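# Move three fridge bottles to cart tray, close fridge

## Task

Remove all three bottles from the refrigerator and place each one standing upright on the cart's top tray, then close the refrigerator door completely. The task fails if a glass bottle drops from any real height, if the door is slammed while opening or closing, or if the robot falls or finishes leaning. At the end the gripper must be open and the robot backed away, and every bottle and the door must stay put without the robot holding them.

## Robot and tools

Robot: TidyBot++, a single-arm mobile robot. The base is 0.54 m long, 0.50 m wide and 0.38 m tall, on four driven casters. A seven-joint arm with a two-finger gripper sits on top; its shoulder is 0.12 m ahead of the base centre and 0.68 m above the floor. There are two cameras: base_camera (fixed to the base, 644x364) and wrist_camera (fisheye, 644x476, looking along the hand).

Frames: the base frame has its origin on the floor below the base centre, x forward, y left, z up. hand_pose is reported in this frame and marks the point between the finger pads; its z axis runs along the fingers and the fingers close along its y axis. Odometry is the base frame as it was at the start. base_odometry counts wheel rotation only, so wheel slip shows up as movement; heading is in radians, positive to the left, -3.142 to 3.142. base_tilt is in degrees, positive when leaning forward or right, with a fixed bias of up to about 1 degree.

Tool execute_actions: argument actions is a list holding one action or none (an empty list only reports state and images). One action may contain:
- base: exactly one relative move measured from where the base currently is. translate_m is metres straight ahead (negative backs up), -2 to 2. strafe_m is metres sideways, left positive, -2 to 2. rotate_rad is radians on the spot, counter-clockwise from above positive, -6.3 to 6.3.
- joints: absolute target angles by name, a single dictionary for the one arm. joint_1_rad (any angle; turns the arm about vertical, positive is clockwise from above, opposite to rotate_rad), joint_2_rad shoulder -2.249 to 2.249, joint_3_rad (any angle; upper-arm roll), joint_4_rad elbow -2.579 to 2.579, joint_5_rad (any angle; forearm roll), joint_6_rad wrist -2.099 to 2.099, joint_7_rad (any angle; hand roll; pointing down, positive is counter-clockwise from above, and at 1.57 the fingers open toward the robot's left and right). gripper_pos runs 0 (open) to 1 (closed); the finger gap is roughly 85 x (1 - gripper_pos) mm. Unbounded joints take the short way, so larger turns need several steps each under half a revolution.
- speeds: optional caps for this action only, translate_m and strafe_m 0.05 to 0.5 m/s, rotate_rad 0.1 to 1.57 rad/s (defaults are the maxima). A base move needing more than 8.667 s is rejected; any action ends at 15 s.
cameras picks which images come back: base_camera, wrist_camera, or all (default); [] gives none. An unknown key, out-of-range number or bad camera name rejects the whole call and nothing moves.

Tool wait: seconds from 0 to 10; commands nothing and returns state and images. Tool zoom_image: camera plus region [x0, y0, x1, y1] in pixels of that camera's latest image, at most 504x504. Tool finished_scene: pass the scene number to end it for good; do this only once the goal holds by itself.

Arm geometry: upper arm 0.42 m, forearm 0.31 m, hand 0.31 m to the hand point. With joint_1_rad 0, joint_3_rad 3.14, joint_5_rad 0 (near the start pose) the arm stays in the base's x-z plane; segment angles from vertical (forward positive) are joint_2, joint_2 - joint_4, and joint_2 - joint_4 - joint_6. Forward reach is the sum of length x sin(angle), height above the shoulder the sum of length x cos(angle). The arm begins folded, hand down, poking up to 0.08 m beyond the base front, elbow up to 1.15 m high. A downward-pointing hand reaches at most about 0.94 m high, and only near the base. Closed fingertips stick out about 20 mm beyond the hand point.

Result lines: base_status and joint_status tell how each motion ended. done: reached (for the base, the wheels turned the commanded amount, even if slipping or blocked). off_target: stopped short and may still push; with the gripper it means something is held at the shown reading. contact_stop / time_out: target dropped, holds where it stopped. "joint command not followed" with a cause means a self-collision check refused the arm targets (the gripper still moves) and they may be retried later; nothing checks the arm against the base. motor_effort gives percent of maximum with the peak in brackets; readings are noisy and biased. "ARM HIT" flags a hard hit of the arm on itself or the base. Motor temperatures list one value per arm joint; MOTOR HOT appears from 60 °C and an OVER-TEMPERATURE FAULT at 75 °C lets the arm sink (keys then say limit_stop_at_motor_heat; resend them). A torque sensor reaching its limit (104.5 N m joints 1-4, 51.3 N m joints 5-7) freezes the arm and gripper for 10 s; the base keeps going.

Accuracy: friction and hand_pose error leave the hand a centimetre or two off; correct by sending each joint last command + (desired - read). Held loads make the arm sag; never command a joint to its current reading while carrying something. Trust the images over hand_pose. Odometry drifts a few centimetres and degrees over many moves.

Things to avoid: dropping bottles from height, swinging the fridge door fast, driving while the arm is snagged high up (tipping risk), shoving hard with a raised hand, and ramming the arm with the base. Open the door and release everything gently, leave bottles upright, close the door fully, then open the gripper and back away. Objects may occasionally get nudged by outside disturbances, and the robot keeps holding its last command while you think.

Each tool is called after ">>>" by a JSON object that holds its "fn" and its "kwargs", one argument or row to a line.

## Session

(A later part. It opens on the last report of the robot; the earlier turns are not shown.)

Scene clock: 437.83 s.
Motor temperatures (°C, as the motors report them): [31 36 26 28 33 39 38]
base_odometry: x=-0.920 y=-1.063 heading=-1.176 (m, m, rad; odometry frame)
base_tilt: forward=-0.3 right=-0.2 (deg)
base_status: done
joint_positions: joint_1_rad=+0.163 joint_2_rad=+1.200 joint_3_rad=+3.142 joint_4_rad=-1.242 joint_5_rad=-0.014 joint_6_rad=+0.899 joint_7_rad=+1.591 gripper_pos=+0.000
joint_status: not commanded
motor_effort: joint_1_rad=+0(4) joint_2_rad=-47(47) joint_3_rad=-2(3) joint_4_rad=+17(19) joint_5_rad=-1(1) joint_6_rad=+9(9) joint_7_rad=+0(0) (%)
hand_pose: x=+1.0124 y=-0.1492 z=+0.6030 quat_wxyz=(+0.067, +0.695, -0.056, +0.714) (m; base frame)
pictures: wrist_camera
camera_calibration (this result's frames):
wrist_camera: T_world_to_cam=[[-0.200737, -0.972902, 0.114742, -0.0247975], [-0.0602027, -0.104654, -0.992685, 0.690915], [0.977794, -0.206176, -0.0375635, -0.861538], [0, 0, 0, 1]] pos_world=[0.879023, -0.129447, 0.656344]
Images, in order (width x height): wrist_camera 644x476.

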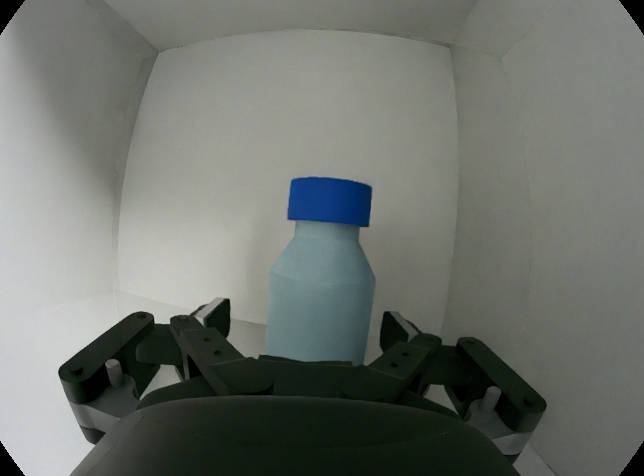

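>>> {"fn": "execute_actions", "kwargs": {
  "actions": [
    {"base":{"translate_m":0.055},"speeds":{"translate_m":0.1}}
  ],
  "cameras": []
}}

>>> {"fn": "execute_actions", "kwargs": {
  "actions": [
    {"joints":{"gripper_pos":1.0}}
  ],
  "cameras": []
}}

>>> {"fn": "execute_actions", "kwargs": {
  "actions": [
    {"joints":{"joint_2_rad":1.12,"joint_6_rad":0.87}}
  ],
  "cameras": []
}}

>>> {"fn": "execute_actions", "kwargs": {
  "actions": [
    {"base":{"translate_m":-0.55},"speeds":{"translate_m":0.3}}
  ],
  "cameras": ["wrist_camera"]
}}

Scene clock: 448.40 s.
Motor temperatures (°C, as the motors report them): [31 37 26 28 33 39 38]
base_odometry: x=-0.899 y=-1.113 heading=-1.175 (m, m, rad; odometry frame)
base_tilt: forward=-0.3 right=-0.2 (deg)
base_status: done
joint_positions: joint_1_rad=+0.163 joint_2_rad=+1.200 joint_3_rad=+3.142 joint_4_rad=-1.242 joint_5_rad=-0.014 joint_6_rad=+0.900 joint_7_rad=+1.591 gripper_pos=+0.000
joint_status: not commanded
motor_effort: joint_1_rad=-1(4) joint_2_rad=-47(48) joint_3_rad=-2(3) joint_4_rad=+17(19) joint_5_rad=-1(0) joint_6_rad=+8(9) joint_7_rad=+0(0) (%)
hand_pose: x=+1.0124 y=-0.1493 z=+0.6029 quat_wxyz=(+0.067, +0.695, -0.056, +0.714) (m; base frame)
pictures: none
No camera images: the call's "cameras" was empty. Leave "cameras" out to get every camera's image.

Scene clock: 449.50 s.
Motor temperatures (°C, as the motors report them): [31 37 26 28 33 39 38]
base_odometry: x=-0.899 y=-1.113 heading=-1.175 (m, m, rad; odometry frame)
base_tilt: forward=-0.3 right=-0.2 (deg)
base_status: not commanded
joint_positions: joint_1_rad=+0.164 joint_2_rad=+1.200 joint_3_rad=+3.142 joint_4_rad=-1.242 joint_5_rad=-0.014 joint_6_rad=+0.900 joint_7_rad=+1.591 gripper_pos=+0.252
joint_status: gripper_pos off_target (ended at +0.252, target +1.000)
motor_effort: joint_1_rad=+0(4) joint_2_rad=-48(47) joint_3_rad=-1(3) joint_4_rad=+18(19) joint_5_rad=-1(1) joint_6_rad=+9(9) joint_7_rad=+0(0) (%)
hand_pose: x=+1.0122 y=-0.1505 z=+0.6029 quat_wxyz=(+0.067, +0.695, -0.057, +0.714) (m; base frame)
pictures: none
No camera images: the call's "cameras" was empty. Leave "cameras" out to get every camera's image.

Scene clock: 450.53 s.
Motor temperatures (°C, as the motors report them): [31 37 26 28 33 39 38]
base_odometry: x=-0.899 y=-1.113 heading=-1.175 (m, m, rad; odometry frame)
base_tilt: forward=-0.3 right=-0.2 (deg)
base_status: not commanded
joint_positions: joint_1_rad=+0.164 joint_2_rad=+1.159 joint_3_rad=+3.142 joint_4_rad=-1.258 joint_5_rad=-0.014 joint_6_rad=+0.876 joint_7_rad=+1.591 gripper_pos=+0.252
joint_status: all done
motor_effort: joint_1_rad=+0(0) joint_2_rad=-53(54) joint_3_rad=-1(2) joint_4_rad=+22(22) joint_5_rad=-1(1) joint_6_rad=+12(13) joint_7_rad=+0(1) (%)
hand_pose: x=+1.0114 y=-0.1503 z=+0.6238 quat_wxyz=(+0.067, +0.694, -0.057, +0.714) (m; base frame)
pictures: none
No camera images: the call's "cameras" was empty. Leave "cameras" out to get every camera's image.

Scene clock: 453.37 s.
Motor temperatures (°C, as the motors report them): [31 37 26 28 33 39 38]
base_odometry: x=-1.111 y=-0.606 heading=-1.175 (m, m, rad; odometry frame)
base_tilt: forward=-0.3 right=-0.2 (deg)
base_status: done
joint_positions: joint_1_rad=+0.159 joint_2_rad=+1.158 joint_3_rad=+3.141 joint_4_rad=-1.260 joint_5_rad=-0.011 joint_6_rad=+0.875 joint_7_rad=+1.591 gripper_pos=+0.254
joint_status: not commanded
motor_effort: joint_1_rad=-1(11) joint_2_rad=-52(54) joint_3_rad=-2(4) joint_4_rad=+21(23) joint_5_rad=-1(5) joint_6_rad=+12(13) joint_7_rad=+0(0) (%)
hand_pose: x=+1.0121 y=-0.1446 z=+0.6233 quat_wxyz=(+0.064, +0.695, -0.054, +0.714) (m; base frame)
pictures: wrist_camera
camera_calibration (this result's frames):
wrist_camera: T_world_to_cam=[[-0.194562, -0.974183, 0.114516, -0.0289563], [-0.0610899, -0.104486, -0.992648, 0.712463], [0.978986, -0.200127, -0.0391838, -0.858849], [0, 0, 0, 1]] pos_world=[0.878691, -0.125645, 0.676888]
Images, in order (width x height): wrist_camera 644x476.

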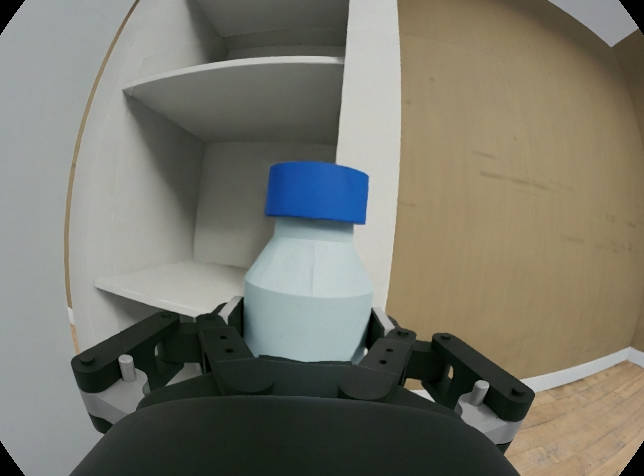

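>>> {"fn": "execute_actions", "kwargs": {
  "actions": [
    {"joints":{"joint_1_rad":0,"joint_2_rad":0.3,"joint_4_rad":-1.3,"joint_6_rad":0.05}}
  ],
  "cameras": []
}}

>>> {"fn": "execute_actions", "kwargs": {
  "actions": [
    {"base":{"rotate_rad":-3.278},"speeds":{"rotate_rad":1.0}}
  ],
  "cameras": []
}}

>>> {"fn": "execute_actions", "kwargs": {
  "actions": [
    {"joints":{"joint_2_rad":0.65,"joint_4_rad":-1.4,"joint_6_rad":0.45}}
  ],
  "cameras": ["wrist_camera"]
}}

Scene clock: 465.00 s.
Motor temperatures (°C, as the motors report them): [31 38 26 28 33 39 38]
base_odometry: x=-1.111 y=-0.606 heading=-1.175 (m, m, rad; odometry frame)
base_tilt: forward=-0.3 right=-0.2 (deg)
base_status: not commanded
joint_positions: joint_1_rad=+0.026 joint_2_rad=+0.325 joint_3_rad=+3.141 joint_4_rad=-1.300 joint_5_rad=-0.011 joint_6_rad=+0.056 joint_7_rad=+1.591 gripper_pos=+0.254
joint_status: all done
motor_effort: joint_1_rad=-1(1) joint_2_rad=-36(57) joint_3_rad=-1(3) joint_4_rad=+28(29) joint_5_rad=-1(1) joint_6_rad=+12(13) joint_7_rad=+0(0) (%)
hand_pose: x=+0.8784 y=-0.0178 z=+1.0642 quat_wxyz=(+0.012, +0.706, -0.006, +0.708) (m; base frame)
pictures: none
No camera images: the call's "cameras" was empty. Leave "cameras" out to get every camera's image.

Scene clock: 469.40 s.
Motor temperatures (°C, as the motors report them): [31 38 26 28 33 39 38]
base_odometry: x=-1.111 y=-0.606 heading=+1.831 (m, m, rad; odometry frame)
base_tilt: forward=-0.3 right=-0.2 (deg)
base_status: done
joint_positions: joint_1_rad=+0.007 joint_2_rad=+0.326 joint_3_rad=+3.143 joint_4_rad=-1.300 joint_5_rad=-0.011 joint_6_rad=+0.056 joint_7_rad=+1.591 gripper_pos=+0.254
joint_status: not commanded
motor_effort: joint_1_rad=-1(6) joint_2_rad=-37(38) joint_3_rad=-1(5) joint_4_rad=+28(29) joint_5_rad=+0(1) joint_6_rad=+12(12) joint_7_rad=+0(0) (%)
hand_pose: x=+0.8791 y=-0.0050 z=+1.0631 quat_wxyz=(+0.006, +0.707, +0.000, +0.707) (m; base frame)
pictures: none
No camera images: the call's "cameras" was empty. Leave "cameras" out to get every camera's image.

Scene clock: 470.87 s.
Motor temperatures (°C, as the motors report them): [31 38 26 28 33 39 38]
base_odometry: x=-1.111 y=-0.606 heading=+1.831 (m, m, rad; odometry frame)
base_tilt: forward=-0.3 right=-0.2 (deg)
base_status: not commanded
joint_positions: joint_1_rad=+0.007 joint_2_rad=+0.610 joint_3_rad=+3.143 joint_4_rad=-1.369 joint_5_rad=-0.014 joint_6_rad=+0.404 joint_7_rad=+1.591 gripper_pos=+0.254
joint_status: joint_2_rad off_target (ended at +0.610, target +0.650); the others done
motor_effort: joint_1_rad=-1(2) joint_2_rad=-29(52) joint_3_rad=-1(1) joint_4_rad=+17(29) joint_5_rad=+0(4) joint_6_rad=+10(26) joint_7_rad=+0(1) (%)
hand_pose: x=+0.9598 y=-0.0068 z=+0.9005 quat_wxyz=(+0.008, +0.709, -0.002, +0.706) (m; base frame)
pictures: wrist_camera
camera_calibration (this result's frames):
wrist_camera: T_world_to_cam=[[-0.0386059, -0.992958, 0.111997, -0.0841978], [-0.0754405, -0.108864, -0.99119, 1.01127], [0.996403, -0.0467148, -0.0707065, -0.756439], [0, 0, 0, 1]] pos_world=[0.826758, -0.00885103, 0.958301]
Images, in order (width x height): wrist_camera 644x476.

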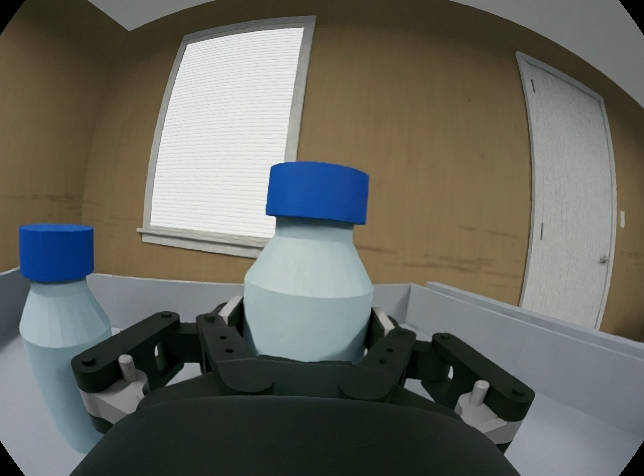

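Release, lift, go back and look for the third bottle.

>>> {"fn": "execute_actions", "kwargs": {
  "actions": [
    {"joints":{"gripper_pos":0.0}}
  ],
  "cameras": []
}}

>>> {"fn": "execute_actions", "kwargs": {
  "actions": [
    {"joints":{"joint_2_rad":0.42,"joint_4_rad":-1.15,"joint_6_rad":0.15}}
  ],
  "cameras": []
}}

>>> {"fn": "execute_actions", "kwargs": {
  "actions": [
    {"base":{"rotate_rad":3.278},"joints":{"joint_2_rad":-0.38,"joint_4_rad":-2.55,"joint_6_rad":0.5}}
  ],
  "cameras": ["wrist_camera"]
}}

Scene clock: 480.30 s.
Motor temperatures (°C, as the motors report them): [31 37 26 28 33 39 38]
base_odometry: x=-1.111 y=-0.606 heading=+1.831 (m, m, rad; odometry frame)
base_tilt: forward=-0.4 right=-0.1 (deg)
base_status: not commanded
joint_positions: joint_1_rad=+0.007 joint_2_rad=+0.611 joint_3_rad=+3.143 joint_4_rad=-1.370 joint_5_rad=-0.014 joint_6_rad=+0.425 joint_7_rad=+1.591 gripper_pos=+0.000
joint_status: all done
motor_effort: joint_1_rad=+0(2) joint_2_rad=-32(34) joint_3_rad=-1(1) joint_4_rad=+18(21) joint_5_rad=-1(0) joint_6_rad=+8(11) joint_7_rad=+0(0) (%)
hand_pose: x=+0.9599 y=-0.0069 z=+0.9061 quat_wxyz=(+0.008, +0.702, -0.002, +0.712) (m; base frame)
pictures: none
No camera images: the call's "cameras" was empty. Leave "cameras" out to get every camera's image.

Scene clock: 482.10 s.
Motor temperatures (°C, as the motors report them): [31 37 26 28 33 39 38]
base_odometry: x=-1.111 y=-0.606 heading=+1.831 (m, m, rad; odometry frame)
base_tilt: forward=-0.3 right=-0.2 (deg)
base_status: not commanded
joint_positions: joint_1_rad=+0.007 joint_2_rad=+0.420 joint_3_rad=+3.143 joint_4_rad=-1.157 joint_5_rad=-0.014 joint_6_rad=+0.181 joint_7_rad=+1.591 gripper_pos=+0.000
joint_status: all done
motor_effort: joint_1_rad=+0(0) joint_2_rad=-35(45) joint_3_rad=-1(1) joint_4_rad=+24(26) joint_5_rad=-1(0) joint_6_rad=+8(10) joint_7_rad=+0(0) (%)
hand_pose: x=+0.9116 y=-0.0055 z=+1.1181 quat_wxyz=(+0.007, +0.643, -0.001, +0.766) (m; base frame)
pictures: none
No camera images: the call's "cameras" was empty. Leave "cameras" out to get every camera's image.

Scene clock: 485.77 s.
Motor temperatures (°C, as the motors report them): [31 37 26 28 33 39 38]
base_odometry: x=-1.111 y=-0.606 heading=-1.174 (m, m, rad; odometry frame)
base_tilt: forward=-0.3 right=-0.2 (deg)
base_status: done
joint_positions: joint_1_rad=-0.001 joint_2_rad=-0.367 joint_3_rad=+3.139 joint_4_rad=-2.522 joint_5_rad=-0.014 joint_6_rad=+0.467 joint_7_rad=+1.591 gripper_pos=+0.000
joint_status: all done
motor_effort: joint_1_rad=+0(6) joint_2_rad=-6(36) joint_3_rad=+0(4) joint_4_rad=+21(24) joint_5_rad=-1(1) joint_6_rad=+9(9) joint_7_rad=+0(0) (%)
hand_pose: x=+0.5394 y=+0.0014 z=+0.8649 quat_wxyz=(+0.004, +0.747, +0.003, +0.665) (m; base frame)
pictures: wrist_camera
camera_calibration (this result's frames):
wrist_camera: T_world_to_cam=[[-0.0147433, -0.993184, 0.115622, -0.10435], [-0.185098, -0.110925, -0.97644, 0.99158], [0.982609, -0.0357973, -0.182201, -0.235891], [0, 0, 0, 1]] pos_world=[0.413789, -0.00209251, 0.937303]
Images, in order (width x height): wrist_camera 644x476.

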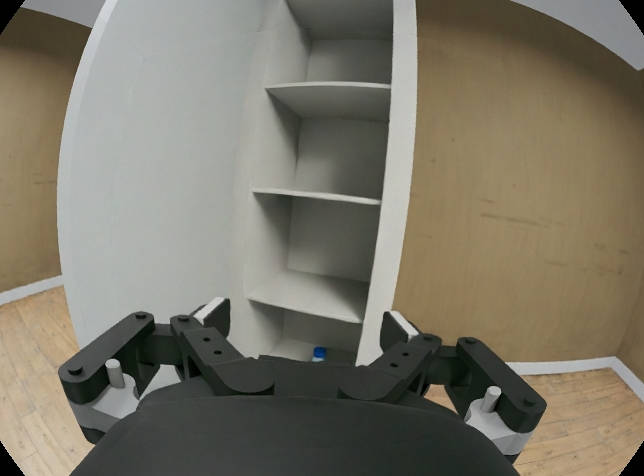

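>>> {"fn": "execute_actions", "kwargs": {
  "actions": [
    {"joints":{"joint_2_rad":2.1,"joint_4_rad":-0.66,"joint_6_rad":1.19}}
  ],
  "cameras": ["wrist_camera"]
}}

Scene clock: 498.60 s.
Motor temperatures (°C, as the motors report them): [31 37 26 28 33 39 38]
base_odometry: x=-1.111 y=-0.606 heading=-1.175 (m, m, rad; odometry frame)
base_tilt: forward=-0.2 right=-0.2 (deg)
base_status: not commanded
joint_positions: joint_1_rad=-0.001 joint_2_rad=+2.097 joint_3_rad=+3.139 joint_4_rad=-0.688 joint_5_rad=-0.014 joint_6_rad=+1.157 joint_7_rad=+1.591 gripper_pos=+0.000
joint_status: all done
motor_effort: joint_1_rad=-1(1) joint_2_rad=-39(48) joint_3_rad=-2(2) joint_4_rad=+12(22) joint_5_rad=-1(1) joint_6_rad=+8(9) joint_7_rad=+0(0) (%)
hand_pose: x=+0.9034 y=-0.0013 z=+0.1582 quat_wxyz=(+0.009, +0.727, +0.000, +0.686) (m; base frame)
pictures: wrist_camera
camera_calibration (this result's frames):
wrist_camera: T_world_to_cam=[[-0.0315808, -0.992545, 0.117717, -0.00501686], [-0.127862, -0.112796, -0.985357, 0.318275], [0.991289, -0.0461699, -0.123346, -0.739572], [0, 0, 0, 1]] pos_world=[0.773666, -0.00322519, 0.222982]
Images, in order (width x height): wrist_camera 644x476.

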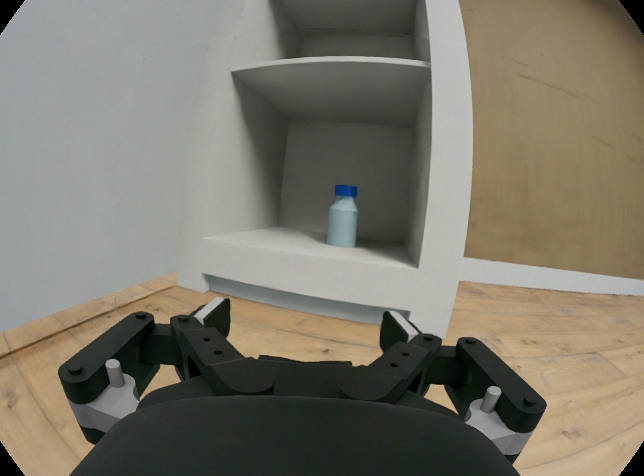

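>>> {"fn": "execute_actions", "kwargs": {
  "actions": [
    {"base":{"translate_m":0.4},"speeds":{"translate_m":0.2},"joints":{"joint_1_rad":0.05,"joint_2_rad":2.05,"joint_4_rad":-0.64,"joint_6_rad":1.2}}
  ],
  "cameras": ["wrist_camera"]
}}

Scene clock: 510.87 s.
Motor temperatures (°C, as the motors report them): [31 37 26 28 33 39 38]
base_odometry: x=-0.956 y=-0.975 heading=-1.174 (m, m, rad; odometry frame)
base_tilt: forward=-0.3 right=-0.2 (deg)
base_status: done
joint_positions: joint_1_rad=+0.034 joint_2_rad=+2.048 joint_3_rad=+3.139 joint_4_rad=-0.663 joint_5_rad=-0.014 joint_6_rad=+1.169 joint_7_rad=+1.591 gripper_pos=+0.000
joint_status: all done
motor_effort: joint_1_rad=+0(1) joint_2_rad=-41(45) joint_3_rad=-2(2) joint_4_rad=+13(15) joint_5_rad=-1(0) joint_6_rad=+9(9) joint_7_rad=+1(0) (%)
hand_pose: x=+0.9346 y=-0.0301 z=+0.2119 quat_wxyz=(+0.021, +0.697, -0.013, +0.717) (m; base frame)
pictures: wrist_camera
camera_calibration (this result's frames):
wrist_camera: T_world_to_cam=[[-0.076807, -0.990434, 0.114633, 0.00400796], [-0.0462595, -0.111309, -0.992709, 0.297245], [0.995972, -0.0815498, -0.0372677, -0.788832], [0, 0, 0, 1]] pos_world=[0.799713, -0.0272734, 0.265221]
Images, in order (width x height): wrist_camera 644x476.

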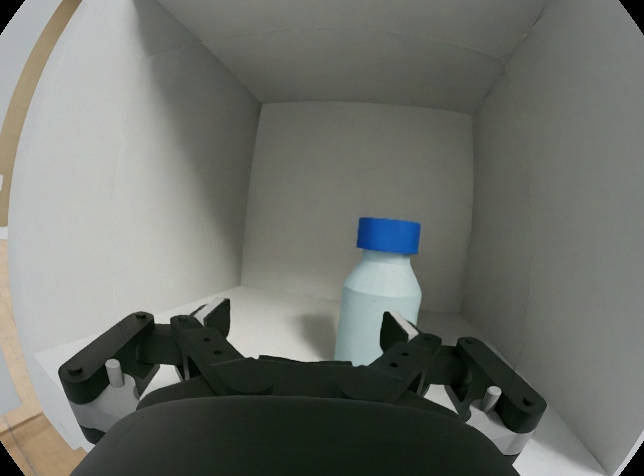

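>>> {"fn": "execute_actions", "kwargs": {
  "actions": [
    {"joints":{"joint_1_rad":0.13}}
  ],
  "cameras": []
}}

>>> {"fn": "execute_actions", "kwargs": {
  "actions": [
    {"base":{"translate_m":0.1},"speeds":{"translate_m":0.12}}
  ],
  "cameras": ["wrist_camera"]
}}

Scene clock: 519.03 s.
Motor temperatures (°C, as the motors report them): [31 37 26 28 33 39 38]
base_odometry: x=-0.956 y=-0.975 heading=-1.174 (m, m, rad; odometry frame)
base_tilt: forward=-0.3 right=-0.1 (deg)
base_status: not commanded
joint_positions: joint_1_rad=+0.121 joint_2_rad=+2.048 joint_3_rad=+3.139 joint_4_rad=-0.663 joint_5_rad=-0.014 joint_6_rad=+1.169 joint_7_rad=+1.591 gripper_pos=+0.000
joint_status: all done
motor_effort: joint_1_rad=+0(4) joint_2_rad=-42(42) joint_3_rad=-2(2) joint_4_rad=+13(13) joint_5_rad=-1(0) joint_6_rad=+8(9) joint_7_rad=+0(0) (%)
hand_pose: x=+0.9288 y=-0.1012 z=+0.2119 quat_wxyz=(+0.053, +0.695, -0.043, +0.715) (m; base frame)
pictures: none
No camera images: the call's "cameras" was empty. Leave "cameras" out to get every camera's image.

Scene clock: 520.47 s.
Motor temperatures (°C, as the motors report them): [31 37 26 28 33 39 38]
base_odometry: x=-0.918 y=-1.067 heading=-1.173 (m, m, rad; odometry frame)
base_tilt: forward=-0.3 right=-0.2 (deg)
base_status: done
joint_positions: joint_1_rad=+0.121 joint_2_rad=+2.049 joint_3_rad=+3.139 joint_4_rad=-0.662 joint_5_rad=-0.014 joint_6_rad=+1.169 joint_7_rad=+1.591 gripper_pos=+0.000
joint_status: not commanded
motor_effort: joint_1_rad=-1(4) joint_2_rad=-41(43) joint_3_rad=-2(2) joint_4_rad=+13(15) joint_5_rad=-1(0) joint_6_rad=+8(9) joint_7_rad=+0(0) (%)
hand_pose: x=+0.9286 y=-0.1012 z=+0.2116 quat_wxyz=(+0.053, +0.695, -0.043, +0.715) (m; base frame)
pictures: wrist_camera
camera_calibration (this result's frames):
wrist_camera: T_world_to_cam=[[-0.163025, -0.979939, 0.114642, 0.0142779], [-0.0559926, -0.10682, -0.992701, 0.298228], [0.985032, -0.168254, -0.037455, -0.787321], [0, 0, 0, 1]] pos_world=[0.794563, -0.0866217, 0.264925]
Images, in order (width x height): wrist_camera 644x476.

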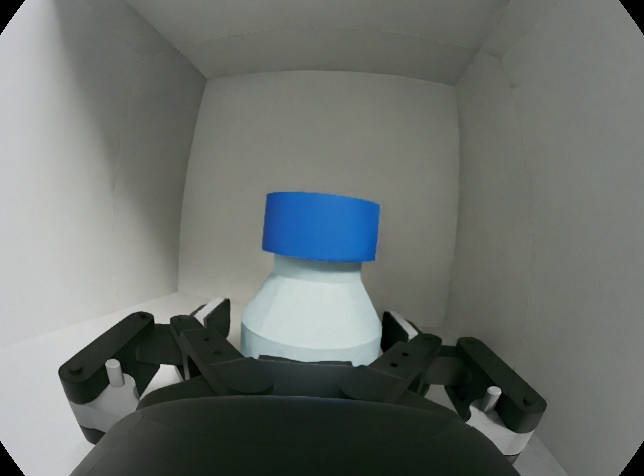

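>>> {"fn": "execute_actions", "kwargs": {
  "actions": [
    {"joints":{"gripper_pos":1.0}}
  ],
  "cameras": []
}}

>>> {"fn": "execute_actions", "kwargs": {
  "actions": [
    {"joints":{"joint_2_rad":1.99,"joint_6_rad":1.13}}
  ],
  "cameras": []
}}

>>> {"fn": "execute_actions", "kwargs": {
  "actions": [
    {"base":{"translate_m":-0.5},"speeds":{"translate_m":0.3}}
  ],
  "cameras": []
}}

>>> {"fn": "execute_actions", "kwargs": {
  "actions": [
    {"joints":{"joint_1_rad":0,"joint_2_rad":0.3,"joint_4_rad":-1.3,"joint_6_rad":0.05}}
  ],
  "cameras": ["wrist_camera"]
}}

Scene clock: 531.63 s.
Motor temperatures (°C, as the motors report them): [31 37 26 28 33 39 38]
base_odometry: x=-0.918 y=-1.067 heading=-1.173 (m, m, rad; odometry frame)
base_tilt: forward=-0.3 right=-0.1 (deg)
base_status: not commanded
joint_positions: joint_1_rad=+0.122 joint_2_rad=+2.049 joint_3_rad=+3.139 joint_4_rad=-0.662 joint_5_rad=-0.014 joint_6_rad=+1.170 joint_7_rad=+1.591 gripper_pos=+0.236
joint_status: gripper_pos off_target (ended at +0.236, target +1.000)
motor_effort: joint_1_rad=+0(4) joint_2_rad=-42(42) joint_3_rad=-1(2) joint_4_rad=+14(14) joint_5_rad=-2(1) joint_6_rad=+10(9) joint_7_rad=+0(0) (%)
hand_pose: x=+0.9286 y=-0.1015 z=+0.2118 quat_wxyz=(+0.053, +0.695, -0.043, +0.716) (m; base frame)
pictures: none
No camera images: the call's "cameras" was empty. Leave "cameras" out to get every camera's image.

Scene clock: 532.57 s.
Motor temperatures (°C, as the motors report them): [31 37 26 28 33 39 38]
base_odometry: x=-0.918 y=-1.067 heading=-1.173 (m, m, rad; odometry frame)
base_tilt: forward=-0.2 right=-0.2 (deg)
base_status: not commanded
joint_positions: joint_1_rad=+0.122 joint_2_rad=+2.027 joint_3_rad=+3.139 joint_4_rad=-0.662 joint_5_rad=-0.014 joint_6_rad=+1.137 joint_7_rad=+1.591 gripper_pos=+0.236
joint_status: all done
motor_effort: joint_1_rad=+0(0) joint_2_rad=-47(47) joint_3_rad=-2(2) joint_4_rad=+17(17) joint_5_rad=-1(1) joint_6_rad=+12(12) joint_7_rad=+0(1) (%)
hand_pose: x=+0.9390 y=-0.1027 z=+0.2194 quat_wxyz=(+0.052, +0.699, -0.043, +0.712) (m; base frame)
pictures: none
No camera images: the call's "cameras" was empty. Leave "cameras" out to get every camera's image.

Scene clock: 535.23 s.
Motor temperatures (°C, as the motors report them): [31 37 26 28 33 39 38]
base_odometry: x=-1.112 y=-0.606 heading=-1.172 (m, m, rad; odometry frame)
base_tilt: forward=-0.3 right=-0.2 (deg)
base_status: done
joint_positions: joint_1_rad=+0.123 joint_2_rad=+2.020 joint_3_rad=+3.139 joint_4_rad=-0.662 joint_5_rad=-0.014 joint_6_rad=+1.136 joint_7_rad=+1.591 gripper_pos=+0.236
joint_status: not commanded
motor_effort: joint_1_rad=-1(5) joint_2_rad=-47(49) joint_3_rad=-1(2) joint_4_rad=+17(19) joint_5_rad=-1(0) joint_6_rad=+12(13) joint_7_rad=+0(0) (%)
hand_pose: x=+0.9419 y=-0.1040 z=+0.2247 quat_wxyz=(+0.053, +0.697, -0.044, +0.714) (m; base frame)
pictures: none
No camera images: the call's "cameras" was empty. Leave "cameras" out to get every camera's image.

Scene clock: 538.13 s.
Motor temperatures (°C, as the motors report them): [31 37 26 28 33 39 38]
base_odometry: x=-1.112 y=-0.606 heading=-1.172 (m, m, rad; odometry frame)
base_tilt: forward=-0.3 right=-0.2 (deg)
base_status: not commanded
joint_positions: joint_1_rad=+0.026 joint_2_rad=+0.328 joint_3_rad=+3.139 joint_4_rad=-1.296 joint_5_rad=-0.014 joint_6_rad=+0.059 joint_7_rad=+1.591 gripper_pos=+0.236
joint_status: all done
motor_effort: joint_1_rad=+0(2) joint_2_rad=-36(59) joint_3_rad=-1(2) joint_4_rad=+28(28) joint_5_rad=-1(1) joint_6_rad=+12(13) joint_7_rad=+0(0) (%)
hand_pose: x=+0.8797 y=-0.0171 z=+1.0648 quat_wxyz=(+0.011, +0.705, -0.007, +0.709) (m; base frame)
pictures: wrist_camera
camera_calibration (this result's frames):
wrist_camera: T_world_to_cam=[[-0.0505964, -0.992742, 0.109105, -0.102281], [-0.067216, -0.105613, -0.992133, 1.16077], [0.996455, -0.0575319, -0.0613845, -0.675634], [0, 0, 0, 1]] pos_world=[0.746086, -0.0178175, 1.12132]
Images, in order (width x height): wrist_camera 644x476.

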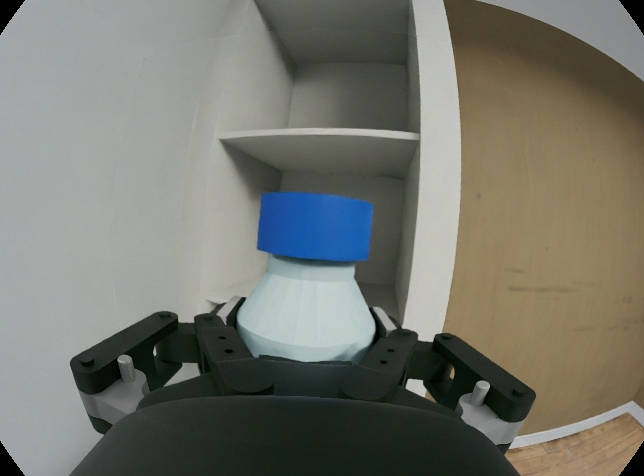

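>>> {"fn": "execute_actions", "kwargs": {
  "actions": [
    {"base":{"rotate_rad":-3.451},"speeds":{"rotate_rad":1.0}}
  ],
  "cameras": []
}}

>>> {"fn": "execute_actions", "kwargs": {
  "actions": [
    {"joints":{"joint_2_rad":0.65,"joint_4_rad":-1.4,"joint_6_rad":0.45}}
  ],
  "cameras": ["wrist_camera"]
}}

Scene clock: 549.50 s.
Motor temperatures (°C, as the motors report them): [31 37 26 28 33 39 38]
base_odometry: x=-1.112 y=-0.606 heading=+1.661 (m, m, rad; odometry frame)
base_tilt: forward=-0.3 right=-0.2 (deg)
base_status: done
joint_positions: joint_1_rad=+0.007 joint_2_rad=+0.329 joint_3_rad=+3.143 joint_4_rad=-1.297 joint_5_rad=-0.014 joint_6_rad=+0.058 joint_7_rad=+1.591 gripper_pos=+0.236
joint_status: not commanded
motor_effort: joint_1_rad=+0(6) joint_2_rad=-36(39) joint_3_rad=-1(5) joint_4_rad=+28(28) joint_5_rad=-1(1) joint_6_rad=+12(12) joint_7_rad=+0(0) (%)
hand_pose: x=+0.8799 y=-0.0048 z=+1.0639 quat_wxyz=(+0.006, +0.706, -0.001, +0.708) (m; base frame)
pictures: none
No camera images: the call's "cameras" was empty. Leave "cameras" out to get every camera's image.

Scene clock: 550.97 s.
Motor temperatures (°C, as the motors report them): [31 37 26 28 33 39 38]
base_odometry: x=-1.112 y=-0.606 heading=+1.662 (m, m, rad; odometry frame)
base_tilt: forward=-0.3 right=-0.1 (deg)
base_status: not commanded
joint_positions: joint_1_rad=+0.004 joint_2_rad=+0.588 joint_3_rad=+3.143 joint_4_rad=-1.345 joint_5_rad=-0.013 joint_6_rad=+0.451 joint_7_rad=+1.591 gripper_pos=+0.236
joint_status: joint_2_rad off_target (ended at +0.588, target +0.650); joint_4_rad off_target (ended at -1.345, target -1.400); the others done
motor_effort: joint_1_rad=+2(3) joint_2_rad=-30(39) joint_3_rad=+0(0) joint_4_rad=+16(27) joint_5_rad=-1(4) joint_6_rad=+4(12) joint_7_rad=+0(2) (%)
hand_pose: x=+0.9564 y=-0.0043 z=+0.9480 quat_wxyz=(+0.007, +0.675, +0.000, +0.738) (m; base frame)
pictures: wrist_camera
camera_calibration (this result's frames):
wrist_camera: T_world_to_cam=[[-0.0461457, -0.992866, 0.109944, -0.0780363], [0.0168976, -0.110821, -0.993697, 0.972396], [0.998792, -0.0439971, 0.021891, -0.839634], [0, 0, 0, 1]] pos_world=[0.818588, -0.00665889, 0.993227]
Images, in order (width x height): wrist_camera 644x476.

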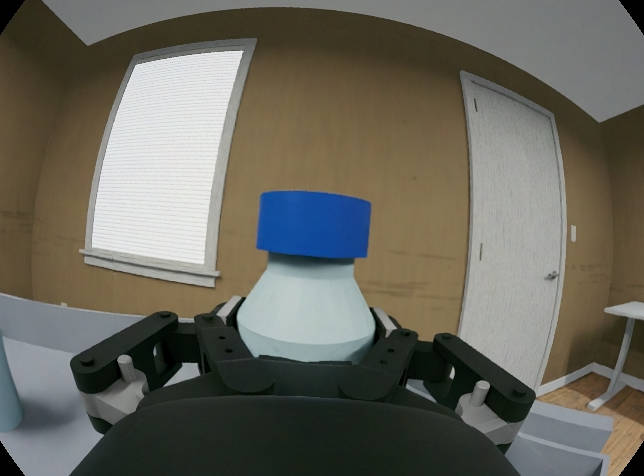

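>>> {"fn": "execute_actions", "kwargs": {
  "actions": [
    {"joints":{"joint_2_rad":0.3,"joint_4_rad":-1.15,"joint_6_rad":-0.6}}
  ],
  "cameras": ["wrist_camera"]
}}

Scene clock: 557.83 s.
Motor temperatures (°C, as the motors report them): [31 37 26 28 33 39 38]
base_odometry: x=-1.112 y=-0.606 heading=+1.661 (m, m, rad; odometry frame)
base_tilt: forward=-0.2 right=-0.2 (deg)
base_status: not commanded
joint_positions: joint_1_rad=+0.004 joint_2_rad=+0.331 joint_3_rad=+3.143 joint_4_rad=-1.202 joint_5_rad=-0.013 joint_6_rad=-0.601 joint_7_rad=+1.591 gripper_pos=+0.236
joint_status: joint_4_rad off_target (ended at -1.202, target -1.150); the others done
motor_effort: joint_1_rad=-1(3) joint_2_rad=-35(37) joint_3_rad=-1(3) joint_4_rad=+27(28) joint_5_rad=-1(2) joint_6_rad=+10(12) joint_7_rad=+0(1) (%)
hand_pose: x=+0.8330 y=+0.0001 z=+0.9251 quat_wxyz=(+0.001, +0.876, +0.004, +0.482) (m; base frame)
pictures: wrist_camera
camera_calibration (this result's frames):
wrist_camera: T_world_to_cam=[[0.0397359, -0.993535, 0.106346, -0.145065], [-0.588636, -0.109277, -0.800978, 1.27836], [0.807421, -0.0307717, -0.589173, 0.00900135], [0, 0, 0, 1]] pos_world=[0.750984, -0.0041541, 1.04467]
Images, in order (width x height): wrist_camera 644x476.

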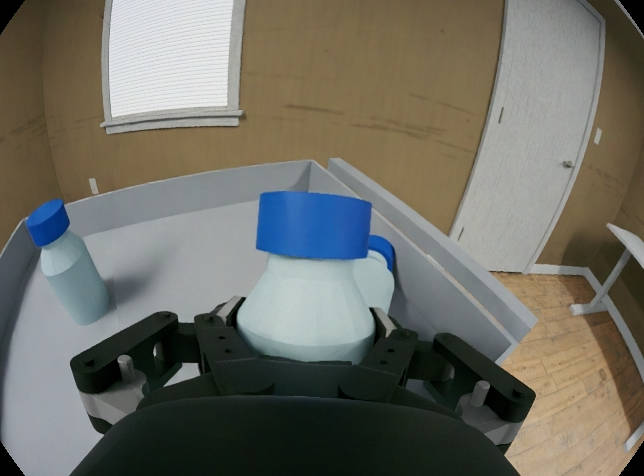

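>>> {"fn": "execute_actions", "kwargs": {
  "actions": [
    {"base":{"rotate_rad":0.14},"speeds":{"rotate_rad":0.5},"joints":{"joint_6_rad":0.05}}
  ],
  "cameras": []
}}

>>> {"fn": "execute_actions", "kwargs": {
  "actions": [
    {"joints":{"joint_2_rad":0.65,"joint_4_rad":-1.4,"joint_6_rad":0.45}}
  ],
  "cameras": []
}}

Scene clock: 567.33 s.
Motor temperatures (°C, as the motors report them): [31 37 26 28 33 39 38]
base_odometry: x=-1.112 y=-0.606 heading=+1.801 (m, m, rad; odometry frame)
base_tilt: forward=-0.3 right=-0.2 (deg)
base_status: done
joint_positions: joint_1_rad=-0.009 joint_2_rad=+0.325 joint_3_rad=+3.133 joint_4_rad=-1.190 joint_5_rad=-0.013 joint_6_rad=+0.018 joint_7_rad=+1.591 gripper_pos=+0.236
joint_status: all done
motor_effort: joint_1_rad=-1(7) joint_2_rad=-36(38) joint_3_rad=-1(4) joint_4_rad=+28(31) joint_5_rad=-1(2) joint_6_rad=+12(12) joint_7_rad=+0(0) (%)
hand_pose: x=+0.8773 y=+0.0132 z=+1.1212 quat_wxyz=(-0.004, +0.680, +0.007, +0.733) (m; base frame)
pictures: none
No camera images: the call's "cameras" was empty. Leave "cameras" out to get every camera's image.

Scene clock: 568.83 s.
Motor temperatures (°C, as the motors report them): [31 37 26 28 33 39 38]
base_odometry: x=-1.112 y=-0.606 heading=+1.801 (m, m, rad; odometry frame)
base_tilt: forward=-0.3 right=-0.2 (deg)
base_status: not commanded
joint_positions: joint_1_rad=-0.009 joint_2_rad=+0.615 joint_3_rad=+3.133 joint_4_rad=-1.361 joint_5_rad=-0.016 joint_6_rad=+0.406 joint_7_rad=+1.591 gripper_pos=+0.237
joint_status: all done
motor_effort: joint_1_rad=-1(3) joint_2_rad=-29(53) joint_3_rad=-1(1) joint_4_rad=+17(29) joint_5_rad=+0(6) joint_6_rad=+10(29) joint_7_rad=+0(0) (%)
hand_pose: x=+0.9618 y=+0.0116 z=+0.9018 quat_wxyz=(-0.003, +0.707, +0.003, +0.707) (m; base frame)
pictures: none
No camera images: the call's "cameras" was empty. Leave "cameras" out to get every camera's image.

>>> {"fn": "execute_actions", "kwargs": {
  "actions": [
    {"joints":{"gripper_pos":0.0}}
  ],
  "cameras": []
}}

>>> {"fn": "execute_actions", "kwargs": {
  "actions": [
    {"joints":{"joint_2_rad":0.42,"joint_4_rad":-1.15,"joint_6_rad":0.15}}
  ],
  "cameras": []
}}

>>> {"fn": "execute_actions", "kwargs": {
  "actions": [
    {"base":{"translate_m":-0.25},"joints":{"joint_6_rad":-0.5}}
  ],
  "cameras": ["wrist_camera"]
}}

Scene clock: 578.10 s.
Motor temperatures (°C, as the motors report them): [31 37 26 28 33 39 38]
base_odometry: x=-1.112 y=-0.606 heading=+1.801 (m, m, rad; odometry frame)
base_tilt: forward=-0.3 right=-0.2 (deg)
base_status: not commanded
joint_positions: joint_1_rad=-0.009 joint_2_rad=+0.615 joint_3_rad=+3.133 joint_4_rad=-1.362 joint_5_rad=-0.016 joint_6_rad=+0.422 joint_7_rad=+1.591 gripper_pos=+0.000
joint_status: all done
motor_effort: joint_1_rad=+0(1) joint_2_rad=-33(35) joint_3_rad=-1(1) joint_4_rad=+18(21) joint_5_rad=-1(0) joint_6_rad=+8(11) joint_7_rad=+0(1) (%)
hand_pose: x=+0.9616 y=+0.0115 z=+0.9063 quat_wxyz=(-0.003, +0.701, +0.003, +0.713) (m; base frame)
pictures: none
No camera images: the call's "cameras" was empty. Leave "cameras" out to get every camera's image.

Scene clock: 579.90 s.
Motor temperatures (°C, as the motors report them): [31 37 26 28 33 39 38]
base_odometry: x=-1.112 y=-0.606 heading=+1.801 (m, m, rad; odometry frame)
base_tilt: forward=-0.3 right=-0.2 (deg)
base_status: not commanded
joint_positions: joint_1_rad=-0.009 joint_2_rad=+0.420 joint_3_rad=+3.133 joint_4_rad=-1.157 joint_5_rad=-0.016 joint_6_rad=+0.181 joint_7_rad=+1.591 gripper_pos=+0.000
joint_status: all done
motor_effort: joint_1_rad=-1(2) joint_2_rad=-35(45) joint_3_rad=-1(2) joint_4_rad=+24(26) joint_5_rad=-1(0) joint_6_rad=+9(10) joint_7_rad=-1(0) (%)
hand_pose: x=+0.9113 y=+0.0121 z=+1.1183 quat_wxyz=(-0.005, +0.643, +0.004, +0.766) (m; base frame)
pictures: none
No camera images: the call's "cameras" was empty. Leave "cameras" out to get every camera's image.

Scene clock: 581.70 s.
Motor temperatures (°C, as the motors report them): [31 37 26 28 33 39 38]
base_odometry: x=-1.055 y=-0.850 heading=+1.800 (m, m, rad; odometry frame)
base_tilt: forward=-0.3 right=-0.2 (deg)
base_status: done
joint_positions: joint_1_rad=-0.009 joint_2_rad=+0.414 joint_3_rad=+3.133 joint_4_rad=-1.156 joint_5_rad=-0.016 joint_6_rad=-0.489 joint_7_rad=+1.591 gripper_pos=+0.000
joint_status: all done
motor_effort: joint_1_rad=+0(2) joint_2_rad=-34(38) joint_3_rad=-1(2) joint_4_rad=+23(26) joint_5_rad=-1(1) joint_6_rad=+7(9) joint_7_rad=+0(0) (%)
hand_pose: x=+0.8772 y=+0.0156 z=+0.9212 quat_wxyz=(-0.008, +0.857, +0.011, +0.515) (m; base frame)
pictures: wrist_camera
camera_calibration (this result's frames):
wrist_camera: T_world_to_cam=[[0.0518994, -0.993462, 0.101683, -0.137334], [-0.524523, -0.113762, -0.843761, 1.28615], [0.849813, -0.00954429, -0.526998, -0.123308], [0, 0, 0, 1]] pos_world=[0.786534, 0.00870297, 1.03419]
Images, in order (width x height): wrist_camera 644x476.

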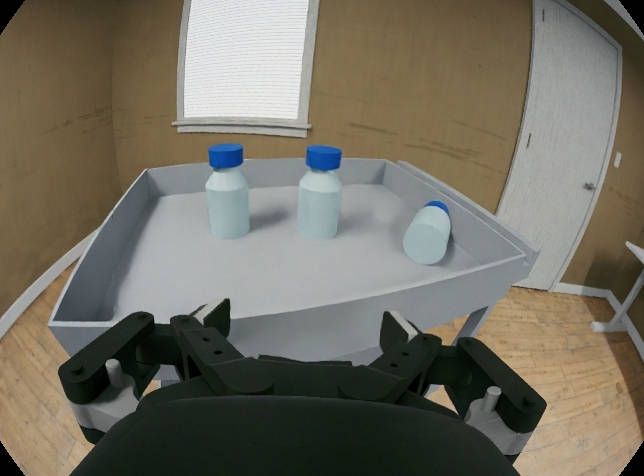

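>>> {"fn": "execute_actions", "kwargs": {
  "actions": [
    {"joints":{"joint_1_rad":0.38,"joint_2_rad":0.45,"joint_4_rad":-0.53,"joint_6_rad":-2.09}}
  ],
  "cameras": []
}}

>>> {"fn": "execute_actions", "kwargs": {
  "actions": [
    {"base":{"translate_m":0.58},"speeds":{"translate_m":0.3}}
  ],
  "cameras": ["wrist_camera"]
}}

Scene clock: 597.90 s.
Motor temperatures (°C, as the motors report them): [31 37 26 28 33 39 38]
base_odometry: x=-1.055 y=-0.850 heading=+1.800 (m, m, rad; odometry frame)
base_tilt: forward=-0.3 right=-0.1 (deg)
base_status: not commanded
joint_positions: joint_1_rad=+0.360 joint_2_rad=+0.438 joint_3_rad=+3.133 joint_4_rad=-0.554 joint_5_rad=-0.016 joint_6_rad=-2.065 joint_7_rad=+1.591 gripper_pos=+0.000
joint_status: all done
motor_effort: joint_1_rad=-1(1) joint_2_rad=-28(35) joint_3_rad=-1(2) joint_4_rad=+16(24) joint_5_rad=-1(1) joint_6_rad=+1(8) joint_7_rad=+0(0) (%)
hand_pose: x=+0.5597 y=-0.1566 z=+0.9248 quat_wxyz=(-0.001, +0.986, -0.161, +0.043) (m; base frame)
pictures: none
No camera images: the call's "cameras" was empty. Leave "cameras" out to get every camera's image.

Scene clock: 600.87 s.
Motor temperatures (°C, as the motors report them): [31 37 26 28 33 39 38]
base_odometry: x=-1.186 y=-0.285 heading=+1.799 (m, m, rad; odometry frame)
base_tilt: forward=-0.3 right=-0.2 (deg)
base_status: done
joint_positions: joint_1_rad=+0.363 joint_2_rad=+0.451 joint_3_rad=+3.133 joint_4_rad=-0.554 joint_5_rad=-0.016 joint_6_rad=-2.065 joint_7_rad=+1.591 gripper_pos=+0.000
joint_status: not commanded
motor_effort: joint_1_rad=-1(3) joint_2_rad=-29(31) joint_3_rad=-1(2) joint_4_rad=+16(17) joint_5_rad=-1(2) joint_6_rad=+0(1) joint_7_rad=+0(0) (%)
hand_pose: x=+0.5621 y=-0.1592 z=+0.9188 quat_wxyz=(-0.002, +0.986, -0.163, +0.037) (m; base frame)
pictures: wrist_camera
camera_calibration (this result's frames):
wrist_camera: T_world_to_cam=[[-0.222696, -0.974737, 0.0171663, -0.059436], [-0.974888, 0.222663, -0.00383668, 0.633934], [-0.0000825559, -0.0175896, -0.999845, 1.05246], [0, 0, 0, 1]] pos_world=[0.604865, -0.180576, 1.05575]
Images, in order (width x height): wrist_camera 644x476.

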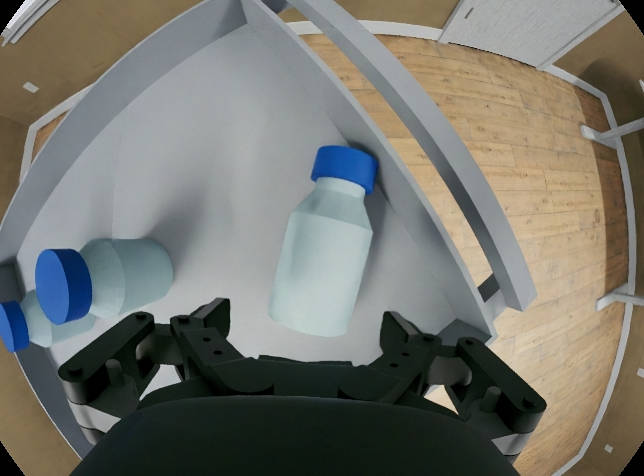

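>>> {"fn": "execute_actions", "kwargs": {
  "actions": [
    {"base":{"translate_m":0.04},"speeds":{"translate_m":0.1},"joints":{"joint_7_rad":1.34}}
  ],
  "cameras": []
}}

>>> {"fn": "execute_actions", "kwargs": {
  "actions": [
    {"joints":{"joint_2_rad":0.55,"joint_4_rad":-0.68,"joint_6_rad":-1.92}}
  ],
  "cameras": ["wrist_camera"]
}}

Scene clock: 611.70 s.
Motor temperatures (°C, as the motors report them): [31 37 26 28 33 39 38]
base_odometry: x=-1.195 y=-0.246 heading=+1.799 (m, m, rad; odometry frame)
base_tilt: forward=-0.3 right=-0.2 (deg)
base_status: done
joint_positions: joint_1_rad=+0.365 joint_2_rad=+0.452 joint_3_rad=+3.133 joint_4_rad=-0.554 joint_5_rad=-0.016 joint_6_rad=-2.065 joint_7_rad=+1.364 gripper_pos=+0.000
joint_status: all done
motor_effort: joint_1_rad=-1(4) joint_2_rad=-29(31) joint_3_rad=-1(3) joint_4_rad=+16(16) joint_5_rad=-1(2) joint_6_rad=+1(1) joint_7_rad=+0(0) (%)
hand_pose: x=+0.5621 y=-0.1600 z=+0.9182 quat_wxyz=(-0.006, +0.961, -0.274, +0.036) (m; base frame)
pictures: none
No camera images: the call's "cameras" was empty. Leave "cameras" out to get every camera's image.

Scene clock: 612.93 s.
Motor temperatures (°C, as the motors report them): [31 37 26 28 33 39 38]
base_odometry: x=-1.195 y=-0.246 heading=+1.799 (m, m, rad; odometry frame)
base_tilt: forward=-0.3 right=-0.2 (deg)
base_status: not commanded
joint_positions: joint_1_rad=+0.369 joint_2_rad=+0.549 joint_3_rad=+3.135 joint_4_rad=-0.655 joint_5_rad=-0.009 joint_6_rad=-1.948 joint_7_rad=+1.364 gripper_pos=+0.000
joint_status: all done
motor_effort: joint_1_rad=-1(5) joint_2_rad=-33(35) joint_3_rad=-2(6) joint_4_rad=+17(18) joint_5_rad=-2(10) joint_6_rad=+0(2) joint_7_rad=+0(0) (%)
hand_pose: x=+0.5966 y=-0.1780 z=+0.8423 quat_wxyz=(-0.006, +0.960, -0.279, -0.005) (m; base frame)
pictures: wrist_camera
camera_calibration (this result's frames):
wrist_camera: T_world_to_cam=[[-0.445962, -0.894923, 0.0151903, 0.0803662], [-0.891508, 0.445642, 0.0813455, 0.58971], [-0.0795674, 0.0227348, -0.99657, 1.02741], [0, 0, 0, 1]] pos_world=[0.64332, -0.214236, 0.974697]
Images, in order (width x height): wrist_camera 644x476.

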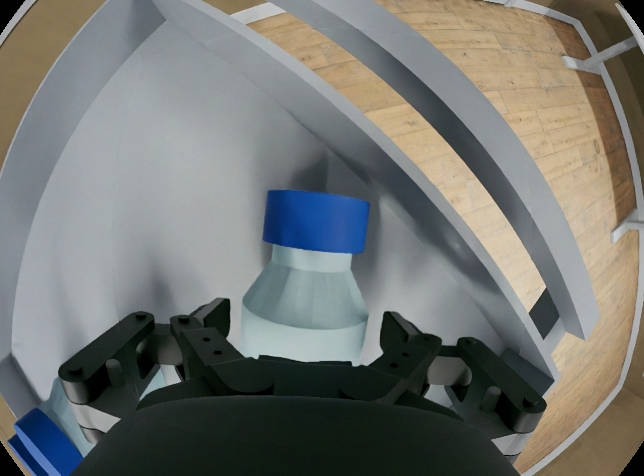

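>>> {"fn": "execute_actions", "kwargs": {
  "actions": [
    {"joints":{"gripper_pos":1.0}}
  ],
  "cameras": []
}}

>>> {"fn": "execute_actions", "kwargs": {
  "actions": [
    {"joints":{"joint_2_rad":0.42,"joint_4_rad":-0.53,"joint_6_rad":-2.09}}
  ],
  "cameras": []
}}

>>> {"fn": "execute_actions", "kwargs": {
  "actions": [
    {"base":{"translate_m":-0.5},"speeds":{"translate_m":0.3}}
  ],
  "cameras": []
}}

>>> {"fn": "execute_actions", "kwargs": {
  "actions": [
    {"joints":{"joint_1_rad":0.0,"joint_2_rad":0.4,"joint_4_rad":-1.15,"joint_6_rad":0.15,"joint_7_rad":1.6}}
  ],
  "cameras": []
}}

>>> {"fn": "execute_actions", "kwargs": {
  "actions": [
    {"joints":{"joint_2_rad":0.65,"joint_4_rad":-1.4,"joint_6_rad":0.45,"joint_7_rad":1.6}}
  ],
  "cameras": ["wrist_camera"]
}}

Scene clock: 628.53 s.
Motor temperatures (°C, as the motors report them): [31 37 26 28 33 39 38]
base_odometry: x=-1.195 y=-0.246 heading=+1.799 (m, m, rad; odometry frame)
base_tilt: forward=-0.3 right=-0.2 (deg)
base_status: not commanded
joint_positions: joint_1_rad=+0.369 joint_2_rad=+0.545 joint_3_rad=+3.135 joint_4_rad=-0.657 joint_5_rad=-0.009 joint_6_rad=-1.946 joint_7_rad=+1.364 gripper_pos=+0.254
joint_status: gripper_pos off_target (ended at +0.254, target +1.000)
motor_effort: joint_1_rad=-1(2) joint_2_rad=-32(34) joint_3_rad=-1(0) joint_4_rad=+17(18) joint_5_rad=-1(1) joint_6_rad=+0(2) joint_7_rad=+0(0) (%)
hand_pose: x=+0.5961 y=-0.1778 z=+0.8438 quat_wxyz=(-0.006, +0.960, -0.279, -0.003) (m; base frame)
pictures: none
No camera images: the call's "cameras" was empty. Leave "cameras" out to get every camera's image.

Scene clock: 630.07 s.
Motor temperatures (°C, as the motors report them): [31 37 26 28 33 39 38]
base_odometry: x=-1.195 y=-0.246 heading=+1.799 (m, m, rad; odometry frame)
base_tilt: forward=-0.3 right=-0.1 (deg)
base_status: not commanded
joint_positions: joint_1_rad=+0.369 joint_2_rad=+0.431 joint_3_rad=+3.135 joint_4_rad=-0.560 joint_5_rad=-0.009 joint_6_rad=-2.064 joint_7_rad=+1.364 gripper_pos=+0.254
joint_status: all done
motor_effort: joint_1_rad=+0(0) joint_2_rad=-31(40) joint_3_rad=-1(2) joint_4_rad=+18(20) joint_5_rad=-2(1) joint_6_rad=+1(2) joint_7_rad=+0(0) (%)
hand_pose: x=+0.5556 y=-0.1625 z=+0.9261 quat_wxyz=(-0.002, +0.959, -0.278, +0.044) (m; base frame)
pictures: none
No camera images: the call's "cameras" was empty. Leave "cameras" out to get every camera's image.

Scene clock: 632.80 s.
Motor temperatures (°C, as the motors report them): [31 37 26 28 33 39 38]
base_odometry: x=-1.082 y=-0.733 heading=+1.799 (m, m, rad; odometry frame)
base_tilt: forward=-0.3 right=-0.2 (deg)
base_status: done
joint_positions: joint_1_rad=+0.371 joint_2_rad=+0.434 joint_3_rad=+3.135 joint_4_rad=-0.560 joint_5_rad=-0.009 joint_6_rad=-2.065 joint_7_rad=+1.364 gripper_pos=+0.254
joint_status: not commanded
motor_effort: joint_1_rad=+0(2) joint_2_rad=-31(34) joint_3_rad=-2(2) joint_4_rad=+18(19) joint_5_rad=-2(2) joint_6_rad=+1(2) joint_7_rad=+0(1) (%)
hand_pose: x=+0.5556 y=-0.1632 z=+0.9248 quat_wxyz=(-0.002, +0.959, -0.279, +0.042) (m; base frame)
pictures: none
No camera images: the call's "cameras" was empty. Leave "cameras" out to get every camera's image.

Scene clock: 635.30 s.
Motor temperatures (°C, as the motors report them): [31 37 26 28 33 39 38]
base_odometry: x=-1.082 y=-0.733 heading=+1.799 (m, m, rad; odometry frame)
base_tilt: forward=-0.3 right=-0.2 (deg)
base_status: not commanded
joint_positions: joint_1_rad=+0.014 joint_2_rad=+0.431 joint_3_rad=+3.135 joint_4_rad=-1.148 joint_5_rad=-0.009 joint_6_rad=+0.103 joint_7_rad=+1.557 gripper_pos=+0.254
joint_status: all done
motor_effort: joint_1_rad=+0(1) joint_2_rad=-40(41) joint_3_rad=-1(2) joint_4_rad=+29(29) joint_5_rad=-1(2) joint_6_rad=+12(12) joint_7_rad=+0(0) (%)
hand_pose: x=+0.9187 y=-0.0066 z=+1.0910 quat_wxyz=(-0.006, +0.673, -0.012, +0.740) (m; base frame)
pictures: none
No camera images: the call's "cameras" was empty. Leave "cameras" out to get every camera's image.

Scene clock: 636.60 s.
Motor temperatures (°C, as the motors report them): [31 37 26 28 33 39 38]
base_odometry: x=-1.082 y=-0.733 heading=+1.799 (m, m, rad; odometry frame)
base_tilt: forward=-0.3 right=-0.1 (deg)
base_status: not commanded
joint_positions: joint_1_rad=+0.014 joint_2_rad=+0.627 joint_3_rad=+3.135 joint_4_rad=-1.373 joint_5_rad=-0.009 joint_6_rad=+0.421 joint_7_rad=+1.558 gripper_pos=+0.255
joint_status: all done
motor_effort: joint_1_rad=-1(8) joint_2_rad=-37(47) joint_3_rad=-2(5) joint_4_rad=+21(29) joint_5_rad=-2(1) joint_6_rad=+8(12) joint_7_rad=+0(1) (%)
hand_pose: x=+0.9629 y=-0.0083 z=+0.8889 quat_wxyz=(-0.004, +0.710, -0.013, +0.704) (m; base frame)
pictures: wrist_camera
camera_calibration (this result's frames):
wrist_camera: T_world_to_cam=[[-0.0379791, -0.996104, 0.0795828, -0.0561207], [-0.0795306, -0.0763746, -0.993902, 1.00645], [0.996109, -0.0440768, -0.0763202, -0.755111], [0, 0, 0, 1]] pos_world=[0.830085, -0.0123176, 0.947151]
Images, in order (width x height): wrist_camera 644x476.

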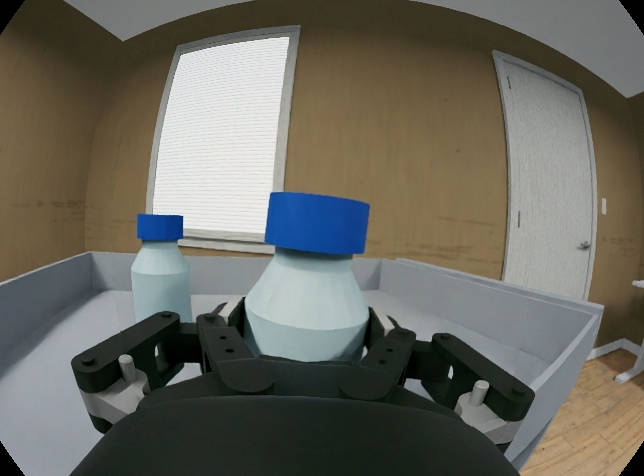

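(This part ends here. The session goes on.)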